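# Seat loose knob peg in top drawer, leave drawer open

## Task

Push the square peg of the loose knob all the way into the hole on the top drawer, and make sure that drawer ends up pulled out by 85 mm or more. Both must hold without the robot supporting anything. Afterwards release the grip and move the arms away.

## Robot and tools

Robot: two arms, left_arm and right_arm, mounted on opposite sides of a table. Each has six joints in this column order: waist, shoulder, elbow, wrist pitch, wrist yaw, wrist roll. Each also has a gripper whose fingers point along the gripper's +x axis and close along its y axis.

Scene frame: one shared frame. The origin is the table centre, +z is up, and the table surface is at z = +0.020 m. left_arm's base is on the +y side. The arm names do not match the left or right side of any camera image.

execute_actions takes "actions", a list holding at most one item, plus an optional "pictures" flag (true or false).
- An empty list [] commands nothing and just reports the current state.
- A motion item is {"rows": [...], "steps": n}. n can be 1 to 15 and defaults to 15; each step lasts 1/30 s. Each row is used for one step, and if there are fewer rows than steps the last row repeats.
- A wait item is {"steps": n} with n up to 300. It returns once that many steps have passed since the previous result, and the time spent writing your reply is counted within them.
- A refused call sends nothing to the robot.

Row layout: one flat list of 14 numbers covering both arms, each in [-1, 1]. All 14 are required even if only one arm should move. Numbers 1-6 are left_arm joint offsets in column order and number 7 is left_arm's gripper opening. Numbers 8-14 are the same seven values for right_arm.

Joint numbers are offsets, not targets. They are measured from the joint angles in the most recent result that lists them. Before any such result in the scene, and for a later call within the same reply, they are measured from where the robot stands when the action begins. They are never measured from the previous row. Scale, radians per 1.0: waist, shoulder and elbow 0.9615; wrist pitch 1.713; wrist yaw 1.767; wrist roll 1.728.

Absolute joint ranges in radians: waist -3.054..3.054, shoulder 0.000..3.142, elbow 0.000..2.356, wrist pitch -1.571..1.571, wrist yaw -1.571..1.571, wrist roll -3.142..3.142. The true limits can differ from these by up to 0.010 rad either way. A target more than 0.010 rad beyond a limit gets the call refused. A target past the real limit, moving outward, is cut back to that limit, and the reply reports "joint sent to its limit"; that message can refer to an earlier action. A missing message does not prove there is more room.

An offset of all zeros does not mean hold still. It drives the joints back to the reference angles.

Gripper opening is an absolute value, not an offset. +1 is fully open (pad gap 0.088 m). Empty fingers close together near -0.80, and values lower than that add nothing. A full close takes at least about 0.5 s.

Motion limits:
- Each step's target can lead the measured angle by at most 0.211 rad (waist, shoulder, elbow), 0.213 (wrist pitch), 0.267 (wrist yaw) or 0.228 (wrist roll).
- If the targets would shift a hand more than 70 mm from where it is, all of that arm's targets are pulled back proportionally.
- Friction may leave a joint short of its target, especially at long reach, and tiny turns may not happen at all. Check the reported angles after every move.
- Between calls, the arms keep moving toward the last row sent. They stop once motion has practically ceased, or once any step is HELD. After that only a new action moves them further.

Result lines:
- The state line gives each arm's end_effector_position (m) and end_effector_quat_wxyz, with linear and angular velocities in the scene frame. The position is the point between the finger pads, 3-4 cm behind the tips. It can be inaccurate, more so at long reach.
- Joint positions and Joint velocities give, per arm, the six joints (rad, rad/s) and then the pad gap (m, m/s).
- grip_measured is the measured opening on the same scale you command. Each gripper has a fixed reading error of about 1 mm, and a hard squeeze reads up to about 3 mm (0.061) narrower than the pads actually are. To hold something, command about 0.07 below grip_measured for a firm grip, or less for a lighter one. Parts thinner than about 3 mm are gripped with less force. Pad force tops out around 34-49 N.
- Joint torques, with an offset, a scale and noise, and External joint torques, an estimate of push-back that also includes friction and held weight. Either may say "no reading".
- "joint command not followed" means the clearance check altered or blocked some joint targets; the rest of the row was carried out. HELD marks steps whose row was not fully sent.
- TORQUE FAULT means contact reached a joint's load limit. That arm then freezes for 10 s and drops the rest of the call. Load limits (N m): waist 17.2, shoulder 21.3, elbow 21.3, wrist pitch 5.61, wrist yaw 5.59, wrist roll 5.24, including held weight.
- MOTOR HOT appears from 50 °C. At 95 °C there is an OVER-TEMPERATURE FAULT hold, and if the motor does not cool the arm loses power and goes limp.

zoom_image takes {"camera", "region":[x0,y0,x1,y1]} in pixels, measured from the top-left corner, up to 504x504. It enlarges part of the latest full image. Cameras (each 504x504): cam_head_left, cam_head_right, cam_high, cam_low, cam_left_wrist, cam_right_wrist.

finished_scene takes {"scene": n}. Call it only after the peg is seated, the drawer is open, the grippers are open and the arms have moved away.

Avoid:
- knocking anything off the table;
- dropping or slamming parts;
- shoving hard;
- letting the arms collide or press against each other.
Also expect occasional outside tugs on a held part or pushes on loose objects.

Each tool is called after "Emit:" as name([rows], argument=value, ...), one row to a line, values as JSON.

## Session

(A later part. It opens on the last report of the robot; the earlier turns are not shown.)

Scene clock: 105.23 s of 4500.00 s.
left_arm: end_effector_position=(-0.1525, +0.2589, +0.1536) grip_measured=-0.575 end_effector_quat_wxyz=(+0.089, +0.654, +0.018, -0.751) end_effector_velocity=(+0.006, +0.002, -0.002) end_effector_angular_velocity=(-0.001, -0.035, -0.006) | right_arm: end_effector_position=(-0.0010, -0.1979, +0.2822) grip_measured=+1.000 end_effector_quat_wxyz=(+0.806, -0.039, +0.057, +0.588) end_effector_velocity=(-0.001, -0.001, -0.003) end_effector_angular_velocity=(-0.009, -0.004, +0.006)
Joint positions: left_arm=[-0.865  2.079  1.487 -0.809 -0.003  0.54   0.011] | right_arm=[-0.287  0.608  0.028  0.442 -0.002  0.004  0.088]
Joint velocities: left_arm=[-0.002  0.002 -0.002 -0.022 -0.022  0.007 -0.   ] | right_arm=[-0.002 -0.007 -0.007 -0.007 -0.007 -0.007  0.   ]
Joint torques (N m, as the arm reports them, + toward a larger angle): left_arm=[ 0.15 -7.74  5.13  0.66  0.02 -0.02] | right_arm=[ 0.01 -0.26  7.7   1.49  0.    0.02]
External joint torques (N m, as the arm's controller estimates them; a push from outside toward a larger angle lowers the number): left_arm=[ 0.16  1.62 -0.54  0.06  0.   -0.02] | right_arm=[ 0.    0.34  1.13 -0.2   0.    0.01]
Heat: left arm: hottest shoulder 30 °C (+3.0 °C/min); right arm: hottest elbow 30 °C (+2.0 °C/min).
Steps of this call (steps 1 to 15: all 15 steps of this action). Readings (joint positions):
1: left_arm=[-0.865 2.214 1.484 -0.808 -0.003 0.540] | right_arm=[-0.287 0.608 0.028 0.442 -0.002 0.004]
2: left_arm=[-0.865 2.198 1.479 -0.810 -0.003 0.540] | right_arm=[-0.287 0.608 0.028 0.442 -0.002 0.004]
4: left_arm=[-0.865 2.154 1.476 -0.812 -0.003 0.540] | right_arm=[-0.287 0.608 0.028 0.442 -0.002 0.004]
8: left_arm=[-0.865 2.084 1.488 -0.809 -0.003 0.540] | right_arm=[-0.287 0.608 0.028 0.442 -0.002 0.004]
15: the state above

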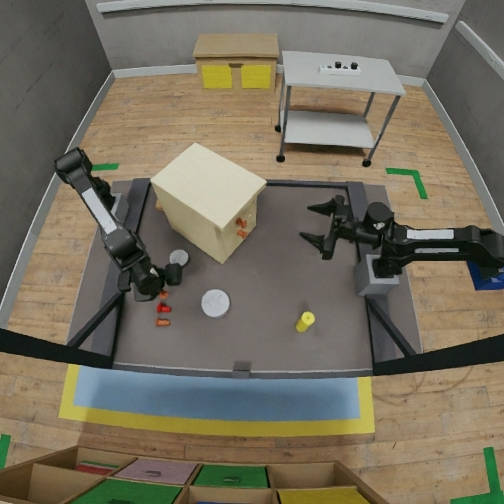

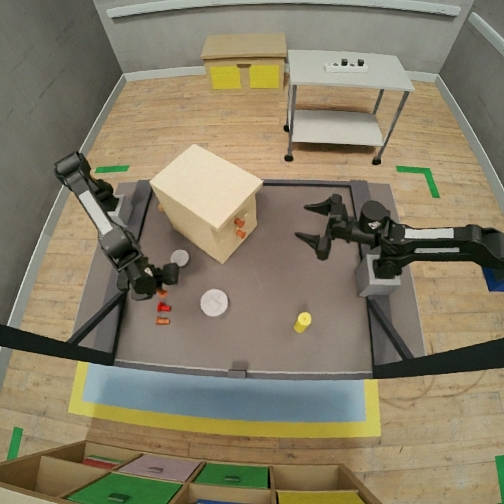

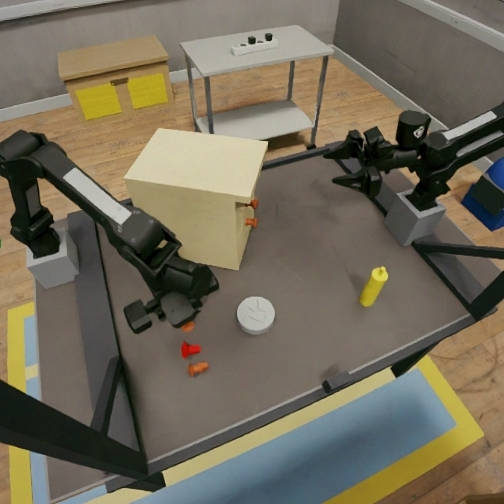

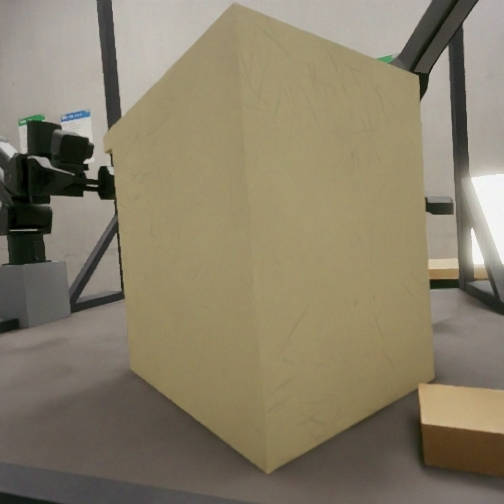

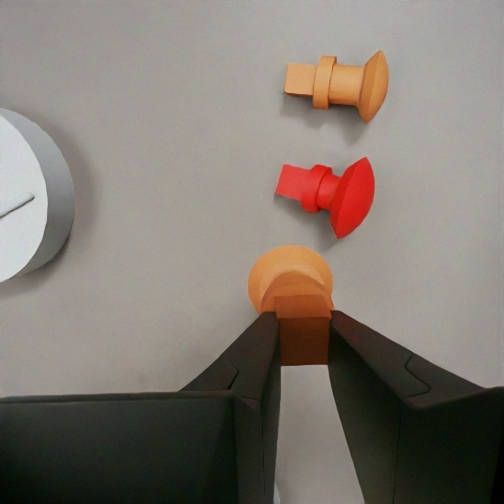

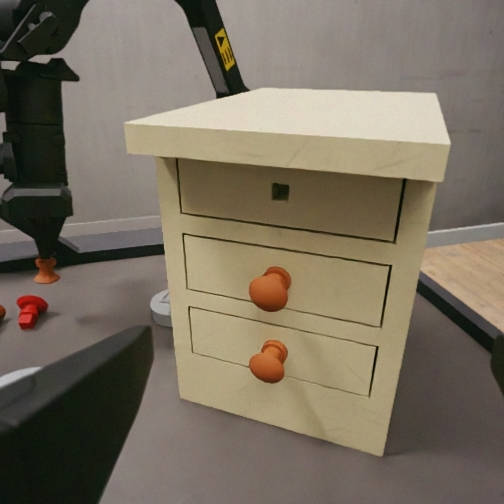

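Emit:
execute_actions([
  {"rows":[[0,-0.67,-0.2,0.4,0,-0.312,-0.65,0.045,0.3,0.83,0,0,0,0.3]]},
], pictures=false)

Emit:
execute_actions([
  {"steps":15},
], pictures=false)

Emit:
execute_actions([
  {"rows":[[0.3,0,-0.25,0.3,0,0,-0.65,0,0.37,0.01,-0.012,0,0,0.3]]},
], pictures=false)

Emit:
execute_actions([
  {"rows":[[0.355,0,0,0,0,0,-0.65,0,0,0,0,0,0,0.3]]},
])

Scene clock: 118.00 s of 4500.00 s.
left_arm: end_effector_position=(-0.1831, +0.2337, +0.4032) grip_measured=-0.575 end_effector_quat_wxyz=(+0.329, +0.203, +0.056, -0.920) end_effector_velocity=(+0.088, +0.073, +0.585) end_effector_angular_velocity=(-0.916, +1.554, +0.134) | right_arm: end_effector_position=(+0.0061, -0.1366, +0.5138) grip_measured=+0.306 end_effector_quat_wxyz=(+0.791, +0.074, -0.094, +0.600) end_effector_velocity=(-0.021, -0.069, +0.577) end_effector_angular_velocity=(+1.189, -0.344, +0.008)
Joint positions: left_arm=[-0.865  1.535  1.31  -0.199 -0.003  0.032  0.011] | right_arm=[-0.249  0.891  0.695  0.437 -0.001  0.004  0.054]
Joint velocities: left_arm=[-0.002 -1.023 -0.071  0.828 -0.007 -0.315 -0.   ] | right_arm=[ 0.002  0.027  1.258  0.007 -0.007 -0.007 -0.002]
Joint torques (N m, as the arm reports them, + toward a larger angle): left_arm=[-0.02 -6.98  5.93  1.87  0.02 -0.11] | right_arm=[ 0.39 -1.55  9.5   1.65 -0.04  0.02]
External joint torques (N m, as the arm's controller estimates them; a push from outside toward a larger angle lowers the number): left_arm=[-0.04 -0.25 -0.84  0.25  0.03 -0.11] | right_arm=[ 0.37  0.84  2.74  0.04 -0.04  0.01]
Heat: left arm: hottest shoulder 32 °C (+4.0 °C/min); right arm: hottest elbow 30 °C (+2.0 °C/min).
Steps of this call (steps 1 to 15: the robot went on to your last target; steps 16 to 90: nothing new was sent; then 9.27 s passed at rest; steps 91 to 105: all 15 steps of this action). Readings (joint positions):
91: left_arm=[-0.865 2.058 1.461 -0.769 -0.003 0.501] | right_arm=[-0.284 0.631 0.046 0.438 -0.000 0.004]
92: left_arm=[-0.865 2.018 1.406 -0.700 -0.003 0.433] | right_arm=[-0.273 0.691 0.088 0.431 -0.000 0.004]
94: left_arm=[-0.865 1.930 1.331 -0.615 -0.003 0.314] | right_arm=[-0.257 0.805 0.196 0.434 -0.001 0.004]
98: left_arm=[-0.865 1.778 1.317 -0.438 -0.003 0.144] | right_arm=[-0.250 0.874 0.392 0.436 -0.001 0.004]
105: the state above

Scene clock: 118.50 s of 4500.00 s.
left_arm: end_effector_position=(-0.1700, +0.2445, +0.4588) grip_measured=-0.575 end_effector_quat_wxyz=(+0.337, +0.121, +0.041, -0.933) end_effector_velocity=(+0.001, +0.001, -0.002) end_effector_angular_velocity=(+0.009, -0.002, +0.007) | right_arm: end_effector_position=(+0.0028, -0.1471, +0.5715) grip_measured=+0.303 end_effector_quat_wxyz=(+0.783, +0.112, -0.145, +0.595) end_effector_velocity=(-0.001, +0.000, -0.002) end_effector_angular_velocity=(-0.011, -0.012, +0.011)
Joint positions: left_arm=[-0.865  1.43   1.3   -0.126 -0.003  0.004  0.011] | right_arm=[-0.247  0.894  0.82   0.443 -0.001  0.004  0.054]
Joint velocities: left_arm=[-0.002 -0.002 -0.002 -0.007 -0.007 -0.007 -0.   ] | right_arm=[-0.007 -0.002 -0.002 -0.007 -0.022 -0.007  0.   ]
Joint torques (N m, as the arm reports them, + toward a larger angle): left_arm=[ 0.16 -4.5   6.4   1.95  0.01 -0.1 ] | right_arm=[ 0.32 -1.4   8.44  1.22 -0.05  0.02]
External joint torques (N m, as the arm's controller estimates them; a push from outside toward a larger angle lowers the number): left_arm=[ 0.17  1.49 -0.64  0.21  0.01 -0.11] | right_arm=[ 0.32  0.54  1.92 -0.22 -0.05  0.01]
Heat: left arm: hottest shoulder 32 °C (+4.0 °C/min); right arm: hottest elbow 30 °C (+2.0 °C/min).
Steps of this call (steps 1 to 15: the robot went on to your last target). Readings (joint positions):
1: left_arm=[-0.865 1.504 1.309 -0.174 -0.003 0.023] | right_arm=[-0.248 0.892 0.734 0.439 -0.001 0.004]
2: left_arm=[-0.865 1.478 1.309 -0.155 -0.003 0.017] | right_arm=[-0.248 0.892 0.766 0.443 -0.001 0.004]
4: left_arm=[-0.865 1.439 1.309 -0.134 -0.003 0.010] | right_arm=[-0.247 0.888 0.807 0.447 -0.001 0.004]
8: left_arm=[-0.865 1.426 1.307 -0.129 -0.003 0.005] | right_arm=[-0.247 0.889 0.820 0.443 -0.001 0.004]
15: the state above

Scene clock: 119.00 s of 4500.00 s.
left_arm: end_effector_position=(-0.0784, +0.1526, +0.4590) grip_measured=-0.575 end_effector_quat_wxyz=(+0.473, -0.005, -0.005, -0.881) end_effector_velocity=(+0.004, -0.002, -0.005) end_effector_angular_velocity=(+0.018, +0.014, +0.024) | right_arm: end_effector_position=(+0.0286, -0.0548, +0.4484) grip_measured=+0.303 end_effector_quat_wxyz=(+0.797, +0.000, +0.003, +0.605) end_effector_velocity=(-0.001, -0.001, +0.002) end_effector_angular_velocity=(-0.004, -0.022, +0.015)
Joint positions: left_arm=[-0.576  1.431  1.069  0.375 -0.005  0.004  0.011] | right_arm=[-0.247  1.25   0.824  0.422 -0.001  0.004  0.054]
Joint velocities: left_arm=[ 0.002 -0.002 -0.017  0.007 -0.022 -0.022 -0.   ] | right_arm=[-0.007 -0.007  0.002 -0.007 -0.022 -0.022 -0.   ]
Joint torques (N m, as the arm reports them, + toward a larger angle): left_arm=[-0.11 -5.33  5.95  2.    0.13  0.  ] | right_arm=[ 0.   -3.99  8.52  1.5   0.    0.02]
External joint torques (N m, as the arm's controller estimates them; a push from outside toward a larger angle lowers the number): left_arm=[-0.19  0.44 -0.93  0.28  0.14 -0.01] | right_arm=[-0.01  0.17  2.03 -0.08  0.    0.01]
Heat: left arm: hottest shoulder 32 °C (+4.0 °C/min); right arm: hottest elbow 30 °C (+2.0 °C/min).
Steps of this call (steps 1 to 15: all 15 steps of this action). Readings (joint positions):
1: left_arm=[-0.858 1.430 1.282 -0.097 0.004 0.004] | right_arm=[-0.247 0.911 0.820 0.443 -0.001 0.004]
2: left_arm=[-0.832 1.426 1.248 -0.044 0.007 0.004] | right_arm=[-0.247 0.939 0.830 0.448 -0.001 0.004]
4: left_arm=[-0.752 1.422 1.182 0.032 0.007 0.004] | right_arm=[-0.247 1.021 0.842 0.442 -0.001 0.004]
8: left_arm=[-0.600 1.436 1.080 0.240 -0.005 0.004] | right_arm=[-0.247 1.192 0.836 0.422 -0.001 0.004]
15: the state above

Scene clock: 119.50 s of 4500.00 s.
left_arm: end_effector_position=(+0.0624, +0.0902, +0.4589) grip_measured=-0.575 end_effector_quat_wxyz=(+0.617, -0.004, -0.006, -0.787) end_effector_velocity=(+0.000, +0.001, +0.004) end_effector_angular_velocity=(-0.007, +0.024, +0.005) | right_arm: end_effector_position=(+0.0286, -0.0548, +0.4484) grip_measured=+0.303 end_effector_quat_wxyz=(+0.797, +0.000, +0.003, +0.605) end_effector_velocity=(-0.000, -0.001, +0.002) end_effector_angular_velocity=(+0.000, -0.008, +0.005)
Joint positions: left_arm=[-0.234  1.431  1.069  0.375 -0.007  0.004  0.011] | right_arm=[-0.247  1.25   0.824  0.422 -0.001  0.004  0.054]
Joint velocities: left_arm=[-0.002 -0.002  0.002  0.007 -0.007 -0.022 -0.   ] | right_arm=[-0.002 -0.007  0.002 -0.007 -0.007 -0.007 -0.   ]
Joint torques (N m, as the arm reports them, + toward a larger angle): left_arm=[-0.26 -5.1   7.27  1.76  0.14 -0.01] | right_arm=[ 0.01 -3.88  7.91  1.47  0.    0.02]
External joint torques (N m, as the arm's controller estimates them; a push from outside toward a larger angle lowers the number): left_arm=[-0.28  1.05  0.09  0.    0.14 -0.02] | right_arm=[ 0.01  0.64  1.09 -0.22  0.    0.01]
Heat: left arm: hottest shoulder 32 °C (+4.0 °C/min); right arm: hottest elbow 30 °C (+2.0 °C/min).
Steps of this call (steps 1 to 15: all 15 steps of this action). Readings (joint positions):
1: left_arm=[-0.568 1.431 1.069 0.375 0.004 0.004] | right_arm=[-0.247 1.250 0.824 0.422 -0.001 0.004]
2: left_arm=[-0.538 1.431 1.069 0.375 0.008 0.004] | right_arm=[-0.247 1.250 0.824 0.422 -0.001 0.004]
4: left_arm=[-0.448 1.431 1.069 0.375 0.005 0.004] | right_arm=[-0.247 1.250 0.824 0.422 -0.001 0.004]
8: left_arm=[-0.274 1.431 1.069 0.375 -0.006 0.004] | right_arm=[-0.247 1.250 0.824 0.422 -0.001 0.004]
15: the state above

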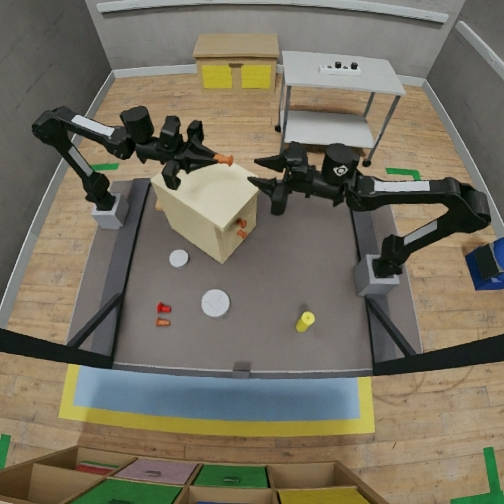

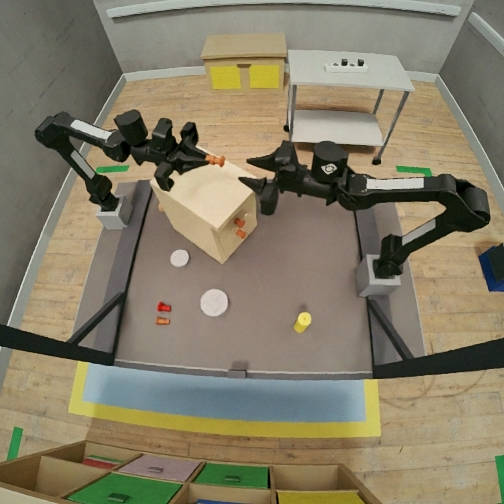

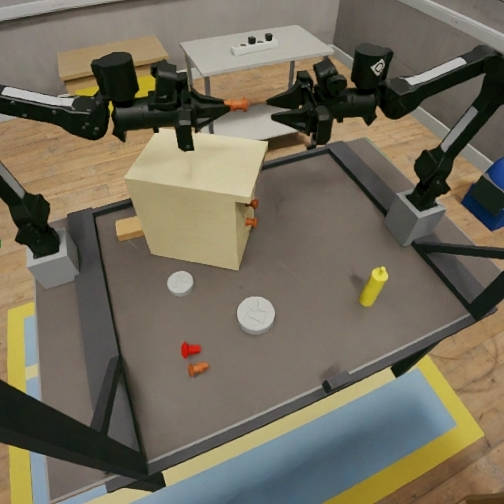

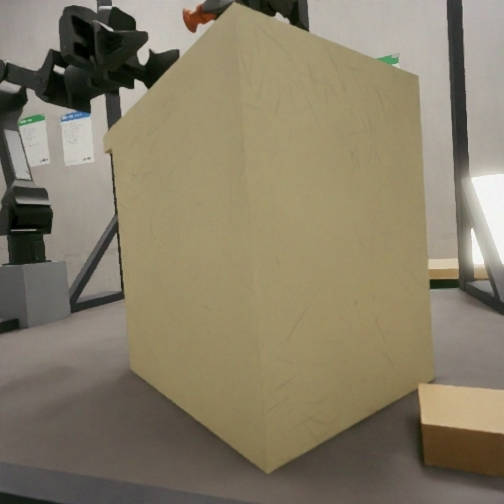

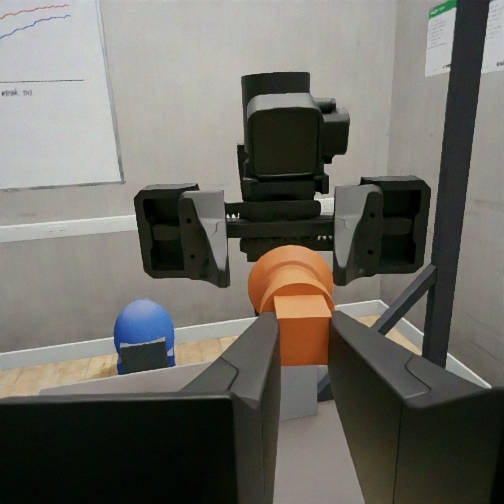

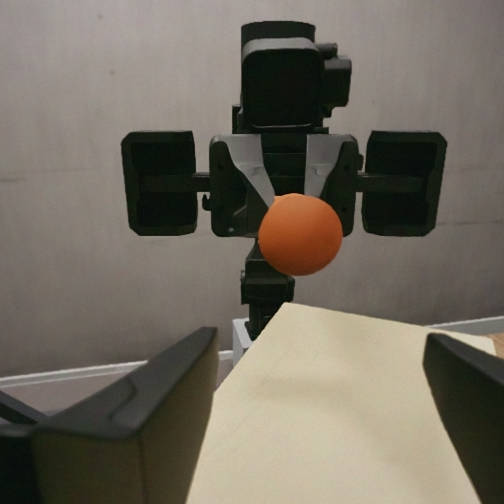

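Emit:
execute_actions([
  {"rows":[[0,0,0,0,0,0,-0.65,0,0.1,0.14,0,0,0,0.3],[0,0,0,0,0,0,-0.65,0,0.1,0.14,0,0,0,0.3],[0,0,0,0,0,0,-0.65,0,0.1,0.14,0,0,0,0.3],[0,0,0,0,0,0,-0.65,0,0.1,0.14,0,0,0,0.3],[0,0,0,0,0,0,-0.65,0,0.217,0.232,0,0,0,0.3]]},
])

Emit:
zoom_image(camera="cam_high", region=[170,60,310,150])

Scene clock: 128.03 s of 4500.00 s.
left_arm: end_effector_position=(+0.0624, +0.0902, +0.4589) grip_measured=-0.575 end_effector_quat_wxyz=(+0.617, -0.004, -0.006, -0.787) end_effector_velocity=(+0.000, +0.000, +0.001) end_effector_angular_velocity=(+0.001, -0.008, +0.005) | right_arm: end_effector_position=(+0.0428, -0.0043, +0.4607) grip_measured=+0.303 end_effector_quat_wxyz=(+0.797, +0.001, +0.003, +0.605) end_effector_velocity=(+0.000, +0.001, +0.017) end_effector_angular_velocity=(+0.029, -0.016, +0.005)
Joint positions: left_arm=[-0.234  1.431  1.069  0.375 -0.007  0.004  0.011] | right_arm=[-0.247  1.454  1.029  0.421 -0.001  0.004  0.054]
Joint velocities: left_arm=[-0.002 -0.002  0.002 -0.007 -0.007  0.007  0.   ] | right_arm=[-0.002 -0.002  0.037 -0.007 -0.007 -0.007 -0.   ]
Joint torques (N m, as the arm reports them, + toward a larger angle): left_arm=[ 0.17 -5.2   7.18  1.77  0.01 -0.03] | right_arm=[ 0.01 -4.82  9.74  1.49  0.    0.02]
External joint torques (N m, as the arm's controller estimates them; a push from outside toward a larger angle lowers the number): left_arm=[ 0.17  0.85  0.07  0.03  0.01 -0.04] | right_arm=[ 0.01  1.29  2.86 -0.24  0.    0.01]
Heat: left arm: hottest shoulder 31 °C (+3.0 °C/min); right arm: hottest elbow 30 °C (+2.0 °C/min).
Steps of this call (steps 1 to 15: the robot went on to your last target; steps 16 to 90: nothing new was sent; then 5.03 s passed at rest; steps 91 to 105: all 15 steps of this action). Readings (joint positions):
91: left_arm=[-0.234 1.431 1.069 0.375 -0.007 0.004] | right_arm=[-0.247 1.260 0.835 0.418 -0.001 0.004]
92: left_arm=[-0.234 1.431 1.069 0.375 -0.007 0.004] | right_arm=[-0.247 1.280 0.862 0.417 -0.001 0.004]
94: left_arm=[-0.234 1.431 1.069 0.375 -0.007 0.004] | right_arm=[-0.247 1.321 0.915 0.419 -0.001 0.004]
98: left_arm=[-0.234 1.431 1.069 0.375 -0.007 0.004] | right_arm=[-0.247 1.417 1.016 0.424 -0.001 0.004]
105: the state above

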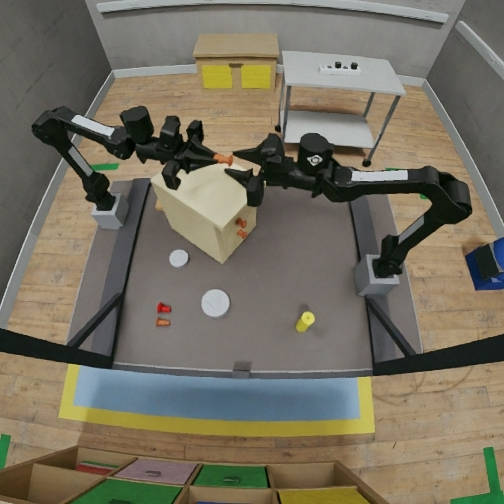

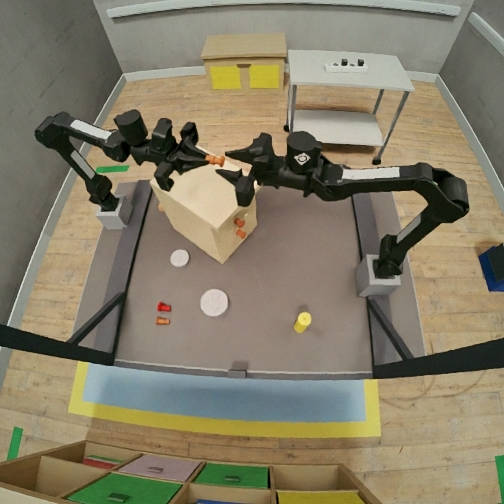

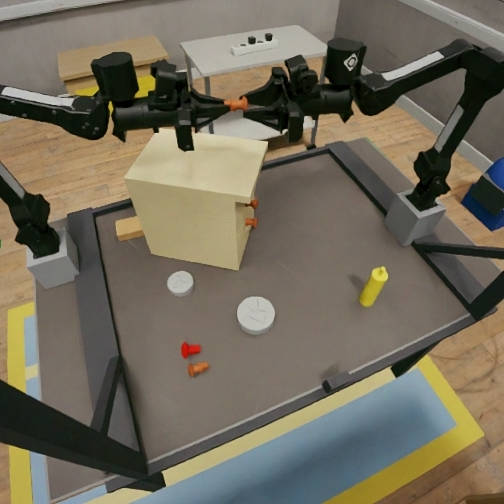

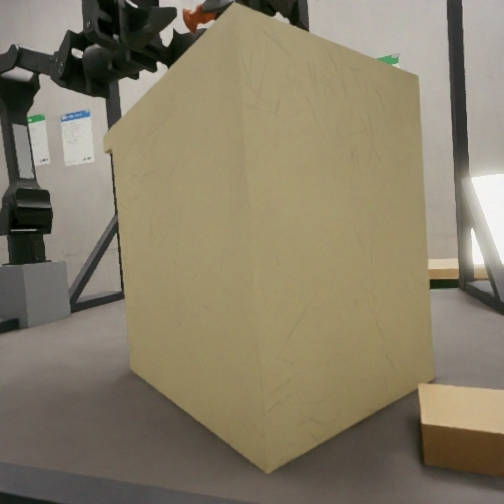

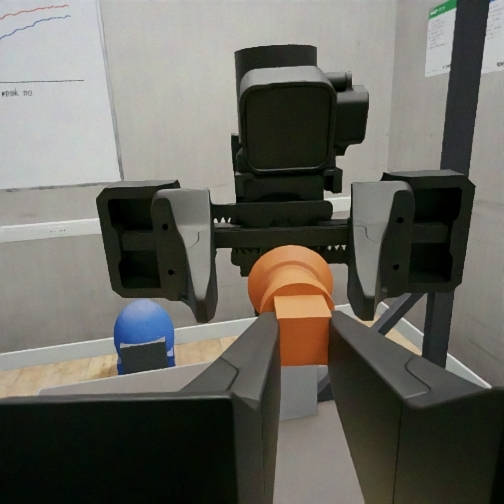

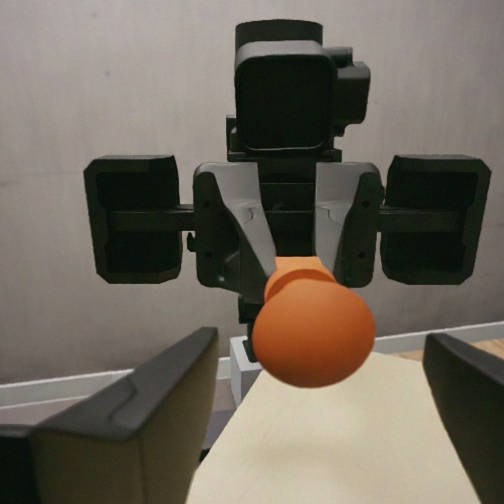

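Region (170, 60, 310, 150) of cam_high's 504x504 image, scaled by 3.600, with more detail than that image has; it fills the top 324 rows of this view, and the rest is white.

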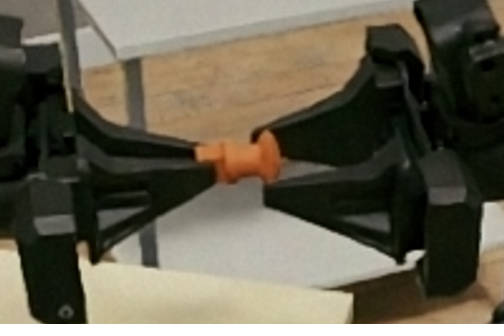

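Emit:
execute_actions([
  {"rows":[[0,0,0,0,0,0,-0.65,0.008,0.047,0.085,-0.014,0,0,0.1]]},
])

Emit:
zoom_image(camera="cam_high", region=[190,70,290,140])

Scene clock: 134.87 s of 4500.00 s.
left_arm: end_effector_position=(+0.0624, +0.0902, +0.4589) grip_measured=-0.575 end_effector_quat_wxyz=(+0.617, -0.004, -0.006, -0.787) end_effector_velocity=(-0.000, -0.000, -0.001) end_effector_angular_velocity=(-0.004, -0.006, +0.005) | right_arm: end_effector_position=(+0.0437, +0.0072, +0.4710) grip_measured=+0.104 end_effector_quat_wxyz=(+0.795, +0.003, -0.001, +0.606) end_effector_velocity=(+0.000, +0.000, -0.004) end_effector_angular_velocity=(-0.018, -0.018, +0.005)
Joint positions: left_arm=[-0.234  1.431  1.069  0.375 -0.007  0.004  0.011] | right_arm=[-0.243  1.492  1.097  0.399 -0.001  0.004  0.044]
Joint velocities: left_arm=[-0.002  0.002 -0.002  0.007 -0.007  0.007 -0.   ] | right_arm=[-0.002  0.002 -0.002 -0.007 -0.007 -0.022 -0.   ]
Joint torques (N m, as the arm reports them, + toward a larger angle): left_arm=[-0.01 -5.18  7.23  1.77  0.01  0.01] | right_arm=[ 0.31 -4.85  9.56  1.34  0.    0.02]
External joint torques (N m, as the arm's controller estimates them; a push from outside toward a larger angle lowers the number): left_arm=[0.04 0.85 0.16 0.03 0.   0.  ] | right_arm=[ 0.3   1.41  2.74 -0.34  0.    0.01]
Heat: left arm: hottest shoulder 31 °C (+2.0 °C/min); right arm: hottest elbow 31 °C (+3.0 °C/min).
Steps of this call (steps 1 to 15: the robot went on to your last target; steps 16 to 90: nothing new was sent; then 3.33 s passed at rest; steps 91 to 105: all 15 steps of this action). Readings (joint positions):
91: left_arm=[-0.234 1.431 1.069 0.375 -0.007 0.004] | right_arm=[-0.247 1.458 1.041 0.417 -0.001 0.004]
92: left_arm=[-0.234 1.431 1.069 0.375 -0.007 0.004] | right_arm=[-0.247 1.467 1.056 0.411 -0.001 0.004]
94: left_arm=[-0.234 1.431 1.069 0.375 -0.007 0.004] | right_arm=[-0.245 1.484 1.082 0.406 -0.001 0.004]
98: left_arm=[-0.234 1.431 1.069 0.375 -0.007 0.004] | right_arm=[-0.243 1.490 1.095 0.401 -0.001 0.004]
105: the state above

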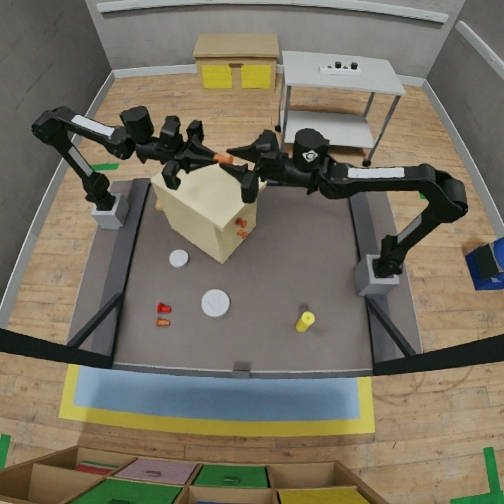

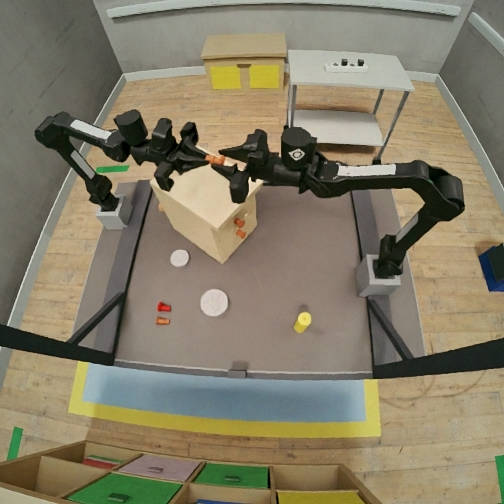

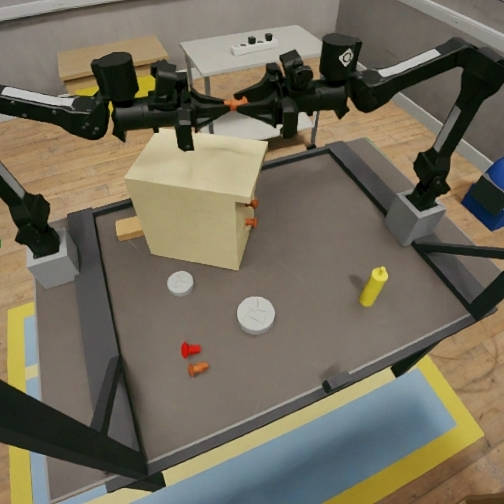

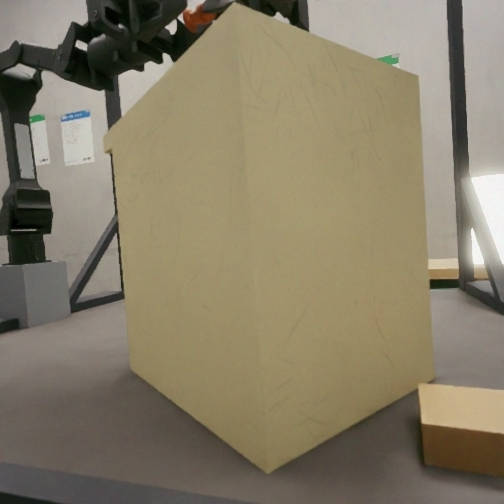

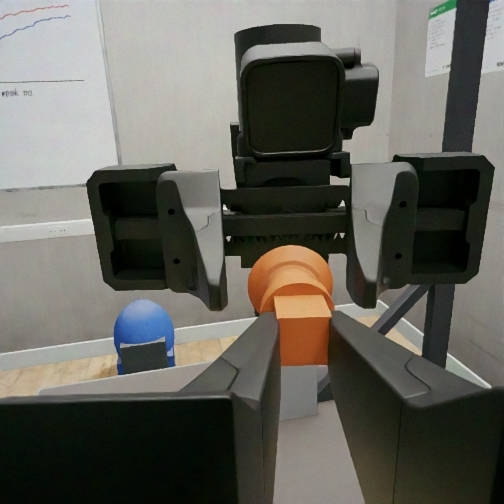

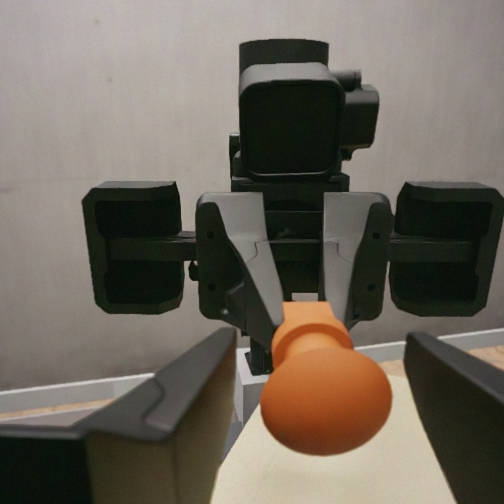

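Region (190, 70, 290, 140) of cam_high's 504x504 image, scaled by 5.040, with more detail than that image has; it fills the top 353 rows of this view, and the rest is white.

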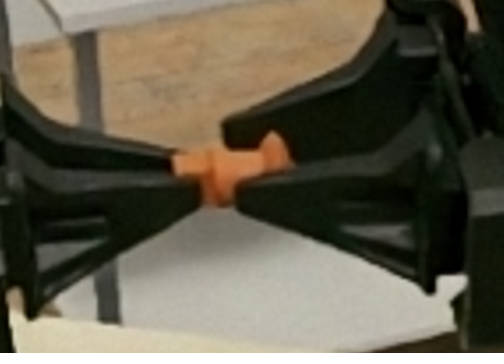

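Emit:
execute_actions([
  {"rows":[[0,0,0,0,0,0,-0.65,0,0,0,0,0,0,-0.05],[0,0,0,0,0,0,-0.65,0,0,0,0,0,0,-0.15],[0,0,0,0,0,0,-0.65,0,0,0,0,0,0,-0.2],[0,0,0,0,0,0,-0.65,0,0,0,0,0,0,-0.24],[0,0,0,0,0,0,-0.65,0,0,0,0,0,0,-0.27],[0,0,0,0,0,0,-0.65,0,0,0,0,0,0,-0.42]]},
])

Scene clock: 140.73 s of 4500.00 s.
left_arm: end_effector_position=(+0.0624, +0.0902, +0.4589) grip_measured=-0.575 end_effector_quat_wxyz=(+0.617, -0.004, -0.006, -0.787) end_effector_velocity=(+0.000, +0.002, +0.000) end_effector_angular_velocity=(+0.004, +0.007, +0.005) | right_arm: end_effector_position=(+0.0438, +0.0073, +0.4708) grip_measured=-0.318 end_effector_quat_wxyz=(+0.795, +0.003, -0.000, +0.606) end_effector_velocity=(-0.002, -0.000, -0.002) end_effector_angular_velocity=(-0.009, -0.005, +0.010)
Joint positions: left_arm=[-0.234  1.431  1.069  0.375 -0.007  0.004  0.011] | right_arm=[-0.243  1.492  1.097  0.399 -0.001  0.004  0.023]
Joint velocities: left_arm=[-0.002 -0.007 -0.002 -0.007 -0.007 -0.007 -0.   ] | right_arm=[ 0.002 -0.002 -0.002 -0.007 -0.007 -0.007 -0.   ]
Joint torques (N m, as the arm reports them, + toward a larger angle): left_arm=[ 0.05 -5.24  7.26  1.75  0.02  0.  ] | right_arm=[ 0.   -5.49  7.9   1.47  0.    0.02]
External joint torques (N m, as the arm's controller estimates them; a push from outside toward a larger angle lowers the number): left_arm=[ 0.03  0.84  0.15  0.01  0.03 -0.01] | right_arm=[-0.03  0.78  1.06 -0.22  0.    0.01]
Heat: left arm: hottest shoulder 31 °C (+3.0 °C/min); right arm: hottest elbow 32 °C (+3.0 °C/min).
Steps of this call (steps 1 to 15: the robot went on to your last target; steps 16 to 90: nothing new was sent; then 2.37 s passed at rest; steps 91 to 105: all 15 steps of this action). Readings (joint positions):
91: left_arm=[-0.234 1.431 1.069 0.375 -0.007 0.004] | right_arm=[-0.243 1.492 1.097 0.399 -0.001 0.004]
92: left_arm=[-0.234 1.431 1.069 0.375 -0.007 0.004] | right_arm=[-0.243 1.492 1.097 0.399 -0.001 0.004]
94: left_arm=[-0.234 1.431 1.069 0.375 -0.007 0.004] | right_arm=[-0.243 1.492 1.097 0.399 -0.001 0.004]
98: left_arm=[-0.234 1.431 1.069 0.375 -0.007 0.004] | right_arm=[-0.243 1.492 1.097 0.399 -0.001 0.004]
105: the state above

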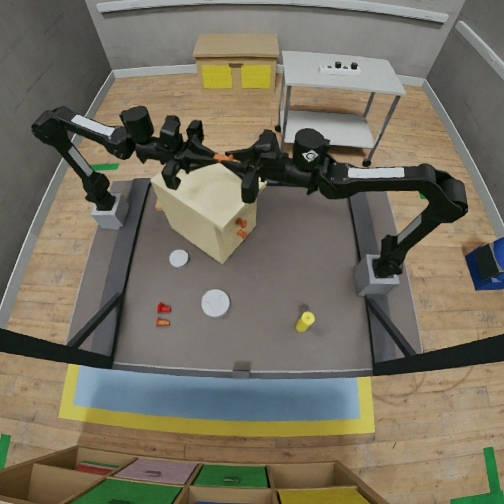

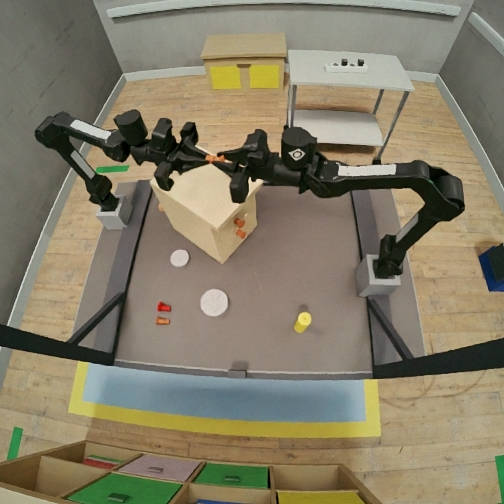

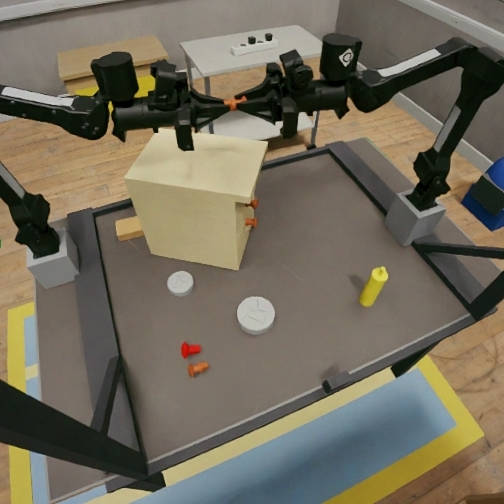

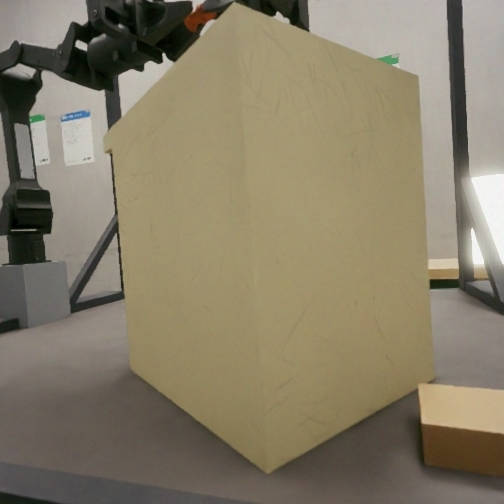

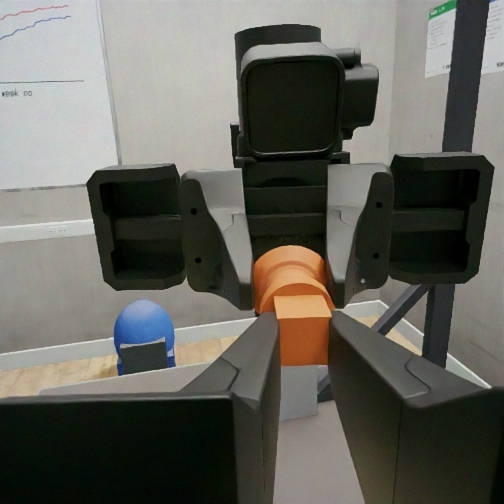

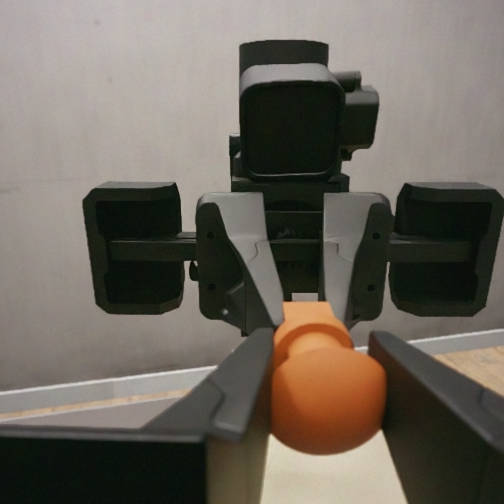

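Emit:
execute_actions([
  {"rows":[[0,0,0,0,0,0,0,0,0,0,0,0,0,-0.42]],"steps":8},
], pictures=false)

Emit:
execute_actions([
  {"rows":[[0,-0.1,-0.1,0,0,0,0,0,-0.1,-0.1,0,0,0,-0.42],[0,-0.1,-0.1,0,0,0,0,0,-0.1,-0.1,0,0,0,-0.42],[0,-0.2,-0.2,0,0,0,0,0,-0.2,-0.2,0,0,0,-0.42],[0,-0.2,-0.2,0,0,0,0,0,-0.2,-0.2,0,0,0,-0.42],[0,-0.5,-0.45,0,0,0,0,0,-0.3,-0.3,0.05,0,0,-0.42]]},
], pictures=false)

Emit:
execute_actions([
  {"rows":[[0,0,0,0,0,0,0,0.265,0.1,-0.25,0.4,0.373,0,-0.42]]},
], pictures=false)

Emit:
execute_actions([
  {"steps":10},
])

Scene clock: 164.03 s of 4500.00 s.
left_arm: end_effector_position=(+0.0624, +0.0902, +0.4589) grip_measured=-0.041 end_effector_quat_wxyz=(+0.617, -0.004, -0.006, -0.787) end_effector_velocity=(+0.000, +0.000, +0.001) end_effector_angular_velocity=(+0.004, +0.007, +0.005) | right_arm: end_effector_position=(+0.0438, +0.0073, +0.4708) grip_measured=-0.318 end_effector_quat_wxyz=(+0.795, +0.003, -0.000, +0.606) end_effector_velocity=(-0.000, -0.001, +0.002) end_effector_angular_velocity=(+0.009, +0.005, +0.005)
Joint positions: left_arm=[-0.234  1.431  1.069  0.375 -0.007  0.004  0.037] | right_arm=[-0.243  1.492  1.097  0.399 -0.001  0.004  0.023]
Joint velocities: left_arm=[-0.002 -0.002  0.002 -0.007 -0.007 -0.007  0.021] | right_arm=[-0.002 -0.002 -0.002  0.007 -0.007  0.007 -0.   ]
Joint torques (N m, as the arm reports them, + toward a larger angle): left_arm=[-0.17 -5.22  7.31  1.74  0.   -0.04] | right_arm=[ 0.01 -5.51  7.94  1.47  0.    0.02]
External joint torques (N m, as the arm's controller estimates them; a push from outside toward a larger angle lowers the number): left_arm=[-0.19  0.82  0.19 -0.01  0.   -0.05] | right_arm=[ 0.04  0.76  1.1  -0.22 -0.01  0.01]
Heat: left arm: hottest shoulder 30 °C (+0.0 °C/min); right arm: hottest elbow 32 °C (+2.0 °C/min).
Steps of this call (steps 1 to 15: the robot went on to your last target; steps 16 to 90: nothing new was sent; then 20.03 s passed at rest; steps 91 to 98: all 8 steps of this action). Readings (joint positions):
91: left_arm=[-0.234 1.431 1.069 0.375 -0.007 0.004] | right_arm=[-0.243 1.492 1.097 0.399 -0.001 0.004]
92: left_arm=[-0.234 1.431 1.069 0.375 -0.007 0.004] | right_arm=[-0.243 1.492 1.097 0.399 -0.001 0.004]
94: left_arm=[-0.234 1.431 1.069 0.375 -0.007 0.004] | right_arm=[-0.243 1.492 1.097 0.399 -0.001 0.004]
98: the state above

Scene clock: 164.53 s of 4500.00 s.
left_arm: end_effector_position=(+0.0904, +0.2008, +0.4411) grip_measured=-0.003 end_effector_quat_wxyz=(+0.616, -0.027, -0.024, -0.787) end_effector_velocity=(+0.003, +0.013, -0.022) end_effector_angular_velocity=(+0.033, -0.000, +0.004) | right_arm: end_effector_position=(+0.0243, -0.0635, +0.4748) grip_measured=-0.318 end_effector_quat_wxyz=(+0.794, +0.029, -0.035, +0.606) end_effector_velocity=(-0.001, -0.002, -0.047) end_effector_angular_velocity=(-0.099, +0.034, +0.006)
Joint positions: left_arm=[-0.234  0.958  0.655  0.376 -0.007  0.004  0.039] | right_arm=[-0.243  1.209  0.82   0.479 -0.001  0.004  0.023]
Joint velocities: left_arm=[-0.002 -0.061 -0.085 -0.007 -0.007 -0.007 -0.   ] | right_arm=[-0.002 -0.002 -0.1   -0.007 -0.007  0.007  0.   ]
Joint torques (N m, as the arm reports them, + toward a larger angle): left_arm=[-0.11 -2.41  5.78  1.67  0.02  0.02] | right_arm=[ 0.01 -4.08  7.38  1.73  0.    0.02]
External joint torques (N m, as the arm's controller estimates them; a push from outside toward a larger angle lowers the number): left_arm=[-0.13 -0.16 -1.    0.11  0.02  0.01] | right_arm=[ 0.02  0.16  0.41  0.05 -0.01  0.01]
Heat: left arm: hottest shoulder 30 °C (+0.0 °C/min); right arm: hottest elbow 32 °C (+2.0 °C/min).
Steps of this call (steps 1 to 15: all 15 steps of this action). Readings (joint positions):
1: left_arm=[-0.234 1.422 1.059 0.377 -0.007 0.004] | right_arm=[-0.243 1.484 1.089 0.400 -0.001 0.004]
2: left_arm=[-0.234 1.405 1.037 0.377 -0.007 0.004] | right_arm=[-0.243 1.467 1.066 0.399 -0.001 0.004]
4: left_arm=[-0.234 1.340 0.965 0.374 -0.007 0.004] | right_arm=[-0.243 1.402 0.993 0.396 -0.001 0.004]
8: left_arm=[-0.234 1.122 0.754 0.376 -0.007 0.004] | right_arm=[-0.243 1.250 0.848 0.458 -0.001 0.004]
15: the state above

Scene clock: 165.03 s of 4500.00 s.
left_arm: end_effector_position=(+0.0905, +0.2010, +0.4406) grip_measured=-0.003 end_effector_quat_wxyz=(+0.616, -0.027, -0.024, -0.787) end_effector_velocity=(+0.003, +0.001, +0.002) end_effector_angular_velocity=(-0.000, +0.009, +0.019) | right_arm: end_effector_position=(+0.0173, -0.0991, +0.4587) grip_measured=-0.318 end_effector_quat_wxyz=(+0.880, +0.185, -0.092, +0.428) end_effector_velocity=(+0.003, -0.017, +0.019) end_effector_angular_velocity=(+0.112, +0.004, -0.068)
Joint positions: left_arm=[-0.234  0.957  0.653  0.376 -0.007  0.004  0.039] | right_arm=[0.007 1.303 0.58  1.137 0.647 0.004 0.023]
Joint velocities: left_arm=[-0.002 -0.007  0.002 -0.007 -0.022 -0.007 -0.   ] | right_arm=[ 0.017 -0.002 -0.007  0.139  0.081 -0.037 -0.   ]
Joint torques (N m, as the arm reports them, + toward a larger angle): left_arm=[-0.08 -2.33  7.56  1.72  0.04 -0.02] | right_arm=[ 0.33 -3.2   6.93  1.41 -0.08  0.01]
External joint torques (N m, as the arm's controller estimates them; a push from outside toward a larger angle lowers the number): left_arm=[-0.07  0.45  0.42  0.    0.04 -0.03] | right_arm=[0.3  0.48 1.24 0.11 0.07 0.02]
Heat: left arm: hottest shoulder 30 °C (+0.0 °C/min); right arm: hottest elbow 32 °C (+2.0 °C/min).
Steps of this call (steps 1 to 15: all 15 steps of this action). Readings (joint positions):
1: left_arm=[-0.234 0.957 0.653 0.376 -0.007 0.004] | right_arm=[-0.231 1.216 0.802 0.510 0.038 0.004]
2: left_arm=[-0.234 0.957 0.653 0.376 -0.007 0.004] | right_arm=[-0.194 1.224 0.769 0.573 0.103 0.004]
4: left_arm=[-0.234 0.957 0.653 0.376 -0.007 0.004] | right_arm=[-0.099 1.251 0.691 0.669 0.229 0.004]
8: left_arm=[-0.234 0.957 0.653 0.376 -0.007 0.004] | right_arm=[0.002 1.314 0.584 0.878 0.509 0.004]
15: the state above

Scene clock: 165.37 s of 4500.00 s.
left_arm: end_effector_position=(+0.0905, +0.2010, +0.4406) grip_measured=-0.003 end_effector_quat_wxyz=(+0.616, -0.027, -0.024, -0.787) end_effector_velocity=(+0.005, -0.001, -0.002) end_effector_angular_velocity=(+0.009, +0.008, +0.034) | right_arm: end_effector_position=(+0.0177, -0.1014, +0.4622) grip_measured=-0.318 end_effector_quat_wxyz=(+0.879, +0.196, -0.096, +0.424) end_effector_velocity=(-0.000, -0.001, +0.000) end_effector_angular_velocity=(-0.007, -0.008, +0.002)
Joint positions: left_arm=[-0.234  0.957  0.653  0.376 -0.007  0.004  0.039] | right_arm=[0.009 1.303 0.58  1.16  0.656 0.004 0.023]
Joint velocities: left_arm=[-0.002 -0.002 -0.002 -0.007 -0.037 -0.007  0.   ] | right_arm=[-0.002 -0.007 -0.002 -0.007 -0.007 -0.007 -0.   ]
Joint torques (N m, as the arm reports them, + toward a larger angle): left_arm=[ 0.06 -2.12  7.38  1.69  0.01  0.02] | right_arm=[ 0.32 -3.18  6.84  1.33 -0.11  0.01]
External joint torques (N m, as the arm's controller estimates them; a push from outside toward a larger angle lowers the number): left_arm=[ 0.04  0.61  0.3  -0.02  0.01  0.01] | right_arm=[0.31 0.75 0.96 0.07 0.07 0.02]
Heat: left arm: hottest shoulder 30 °C (+0.0 °C/min); right arm: hottest elbow 32 °C (+2.0 °C/min).
Steps of this call (steps 1 to 10: the robot went on to your last target). Readings (joint positions):
1: left_arm=[-0.234 0.957 0.653 0.376 -0.007 0.004] | right_arm=[0.007 1.303 0.580 1.142 0.649 0.004]
2: left_arm=[-0.234 0.957 0.653 0.376 -0.007 0.004] | right_arm=[0.008 1.303 0.580 1.147 0.652 0.004]
4: left_arm=[-0.234 0.957 0.653 0.376 -0.007 0.004] | right_arm=[0.009 1.303 0.580 1.157 0.654 0.004]
8: left_arm=[-0.234 0.957 0.653 0.376 -0.007 0.004] | right_arm=[0.009 1.303 0.580 1.159 0.656 0.004]
10: the state above

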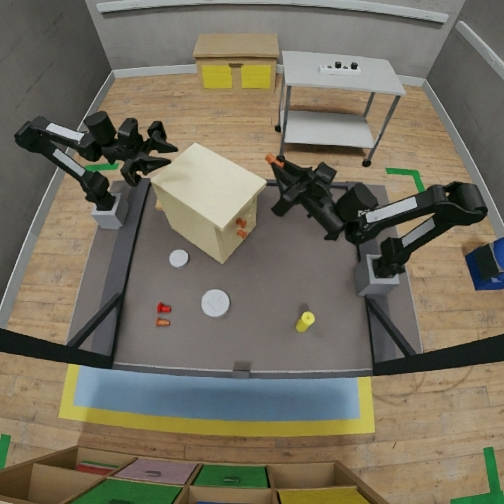

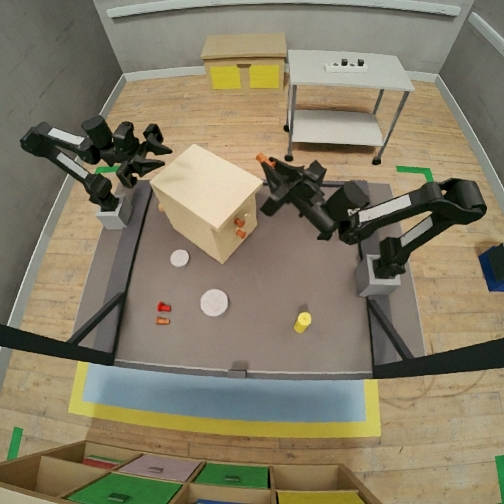

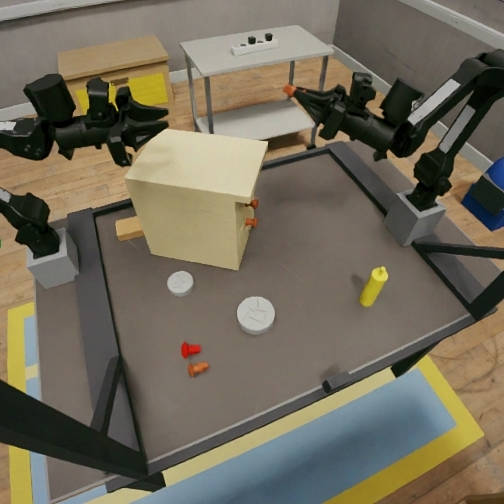

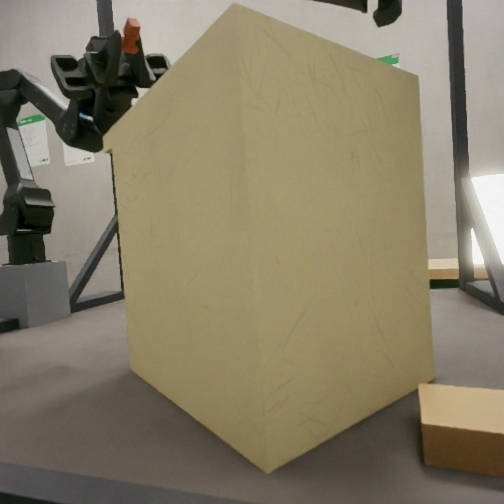

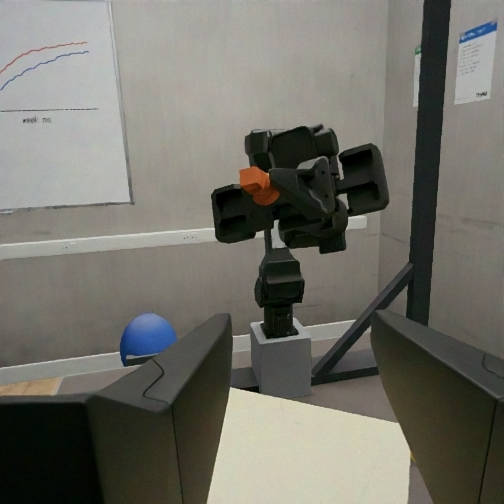

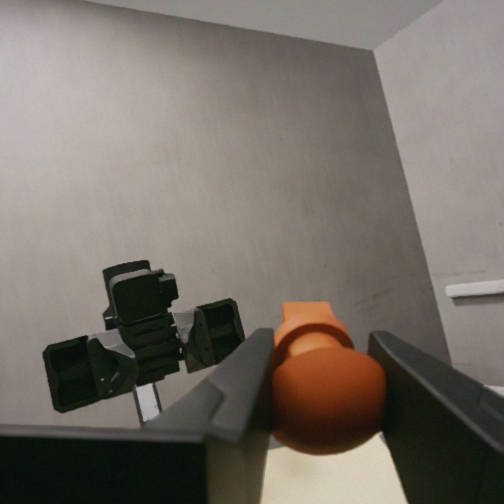

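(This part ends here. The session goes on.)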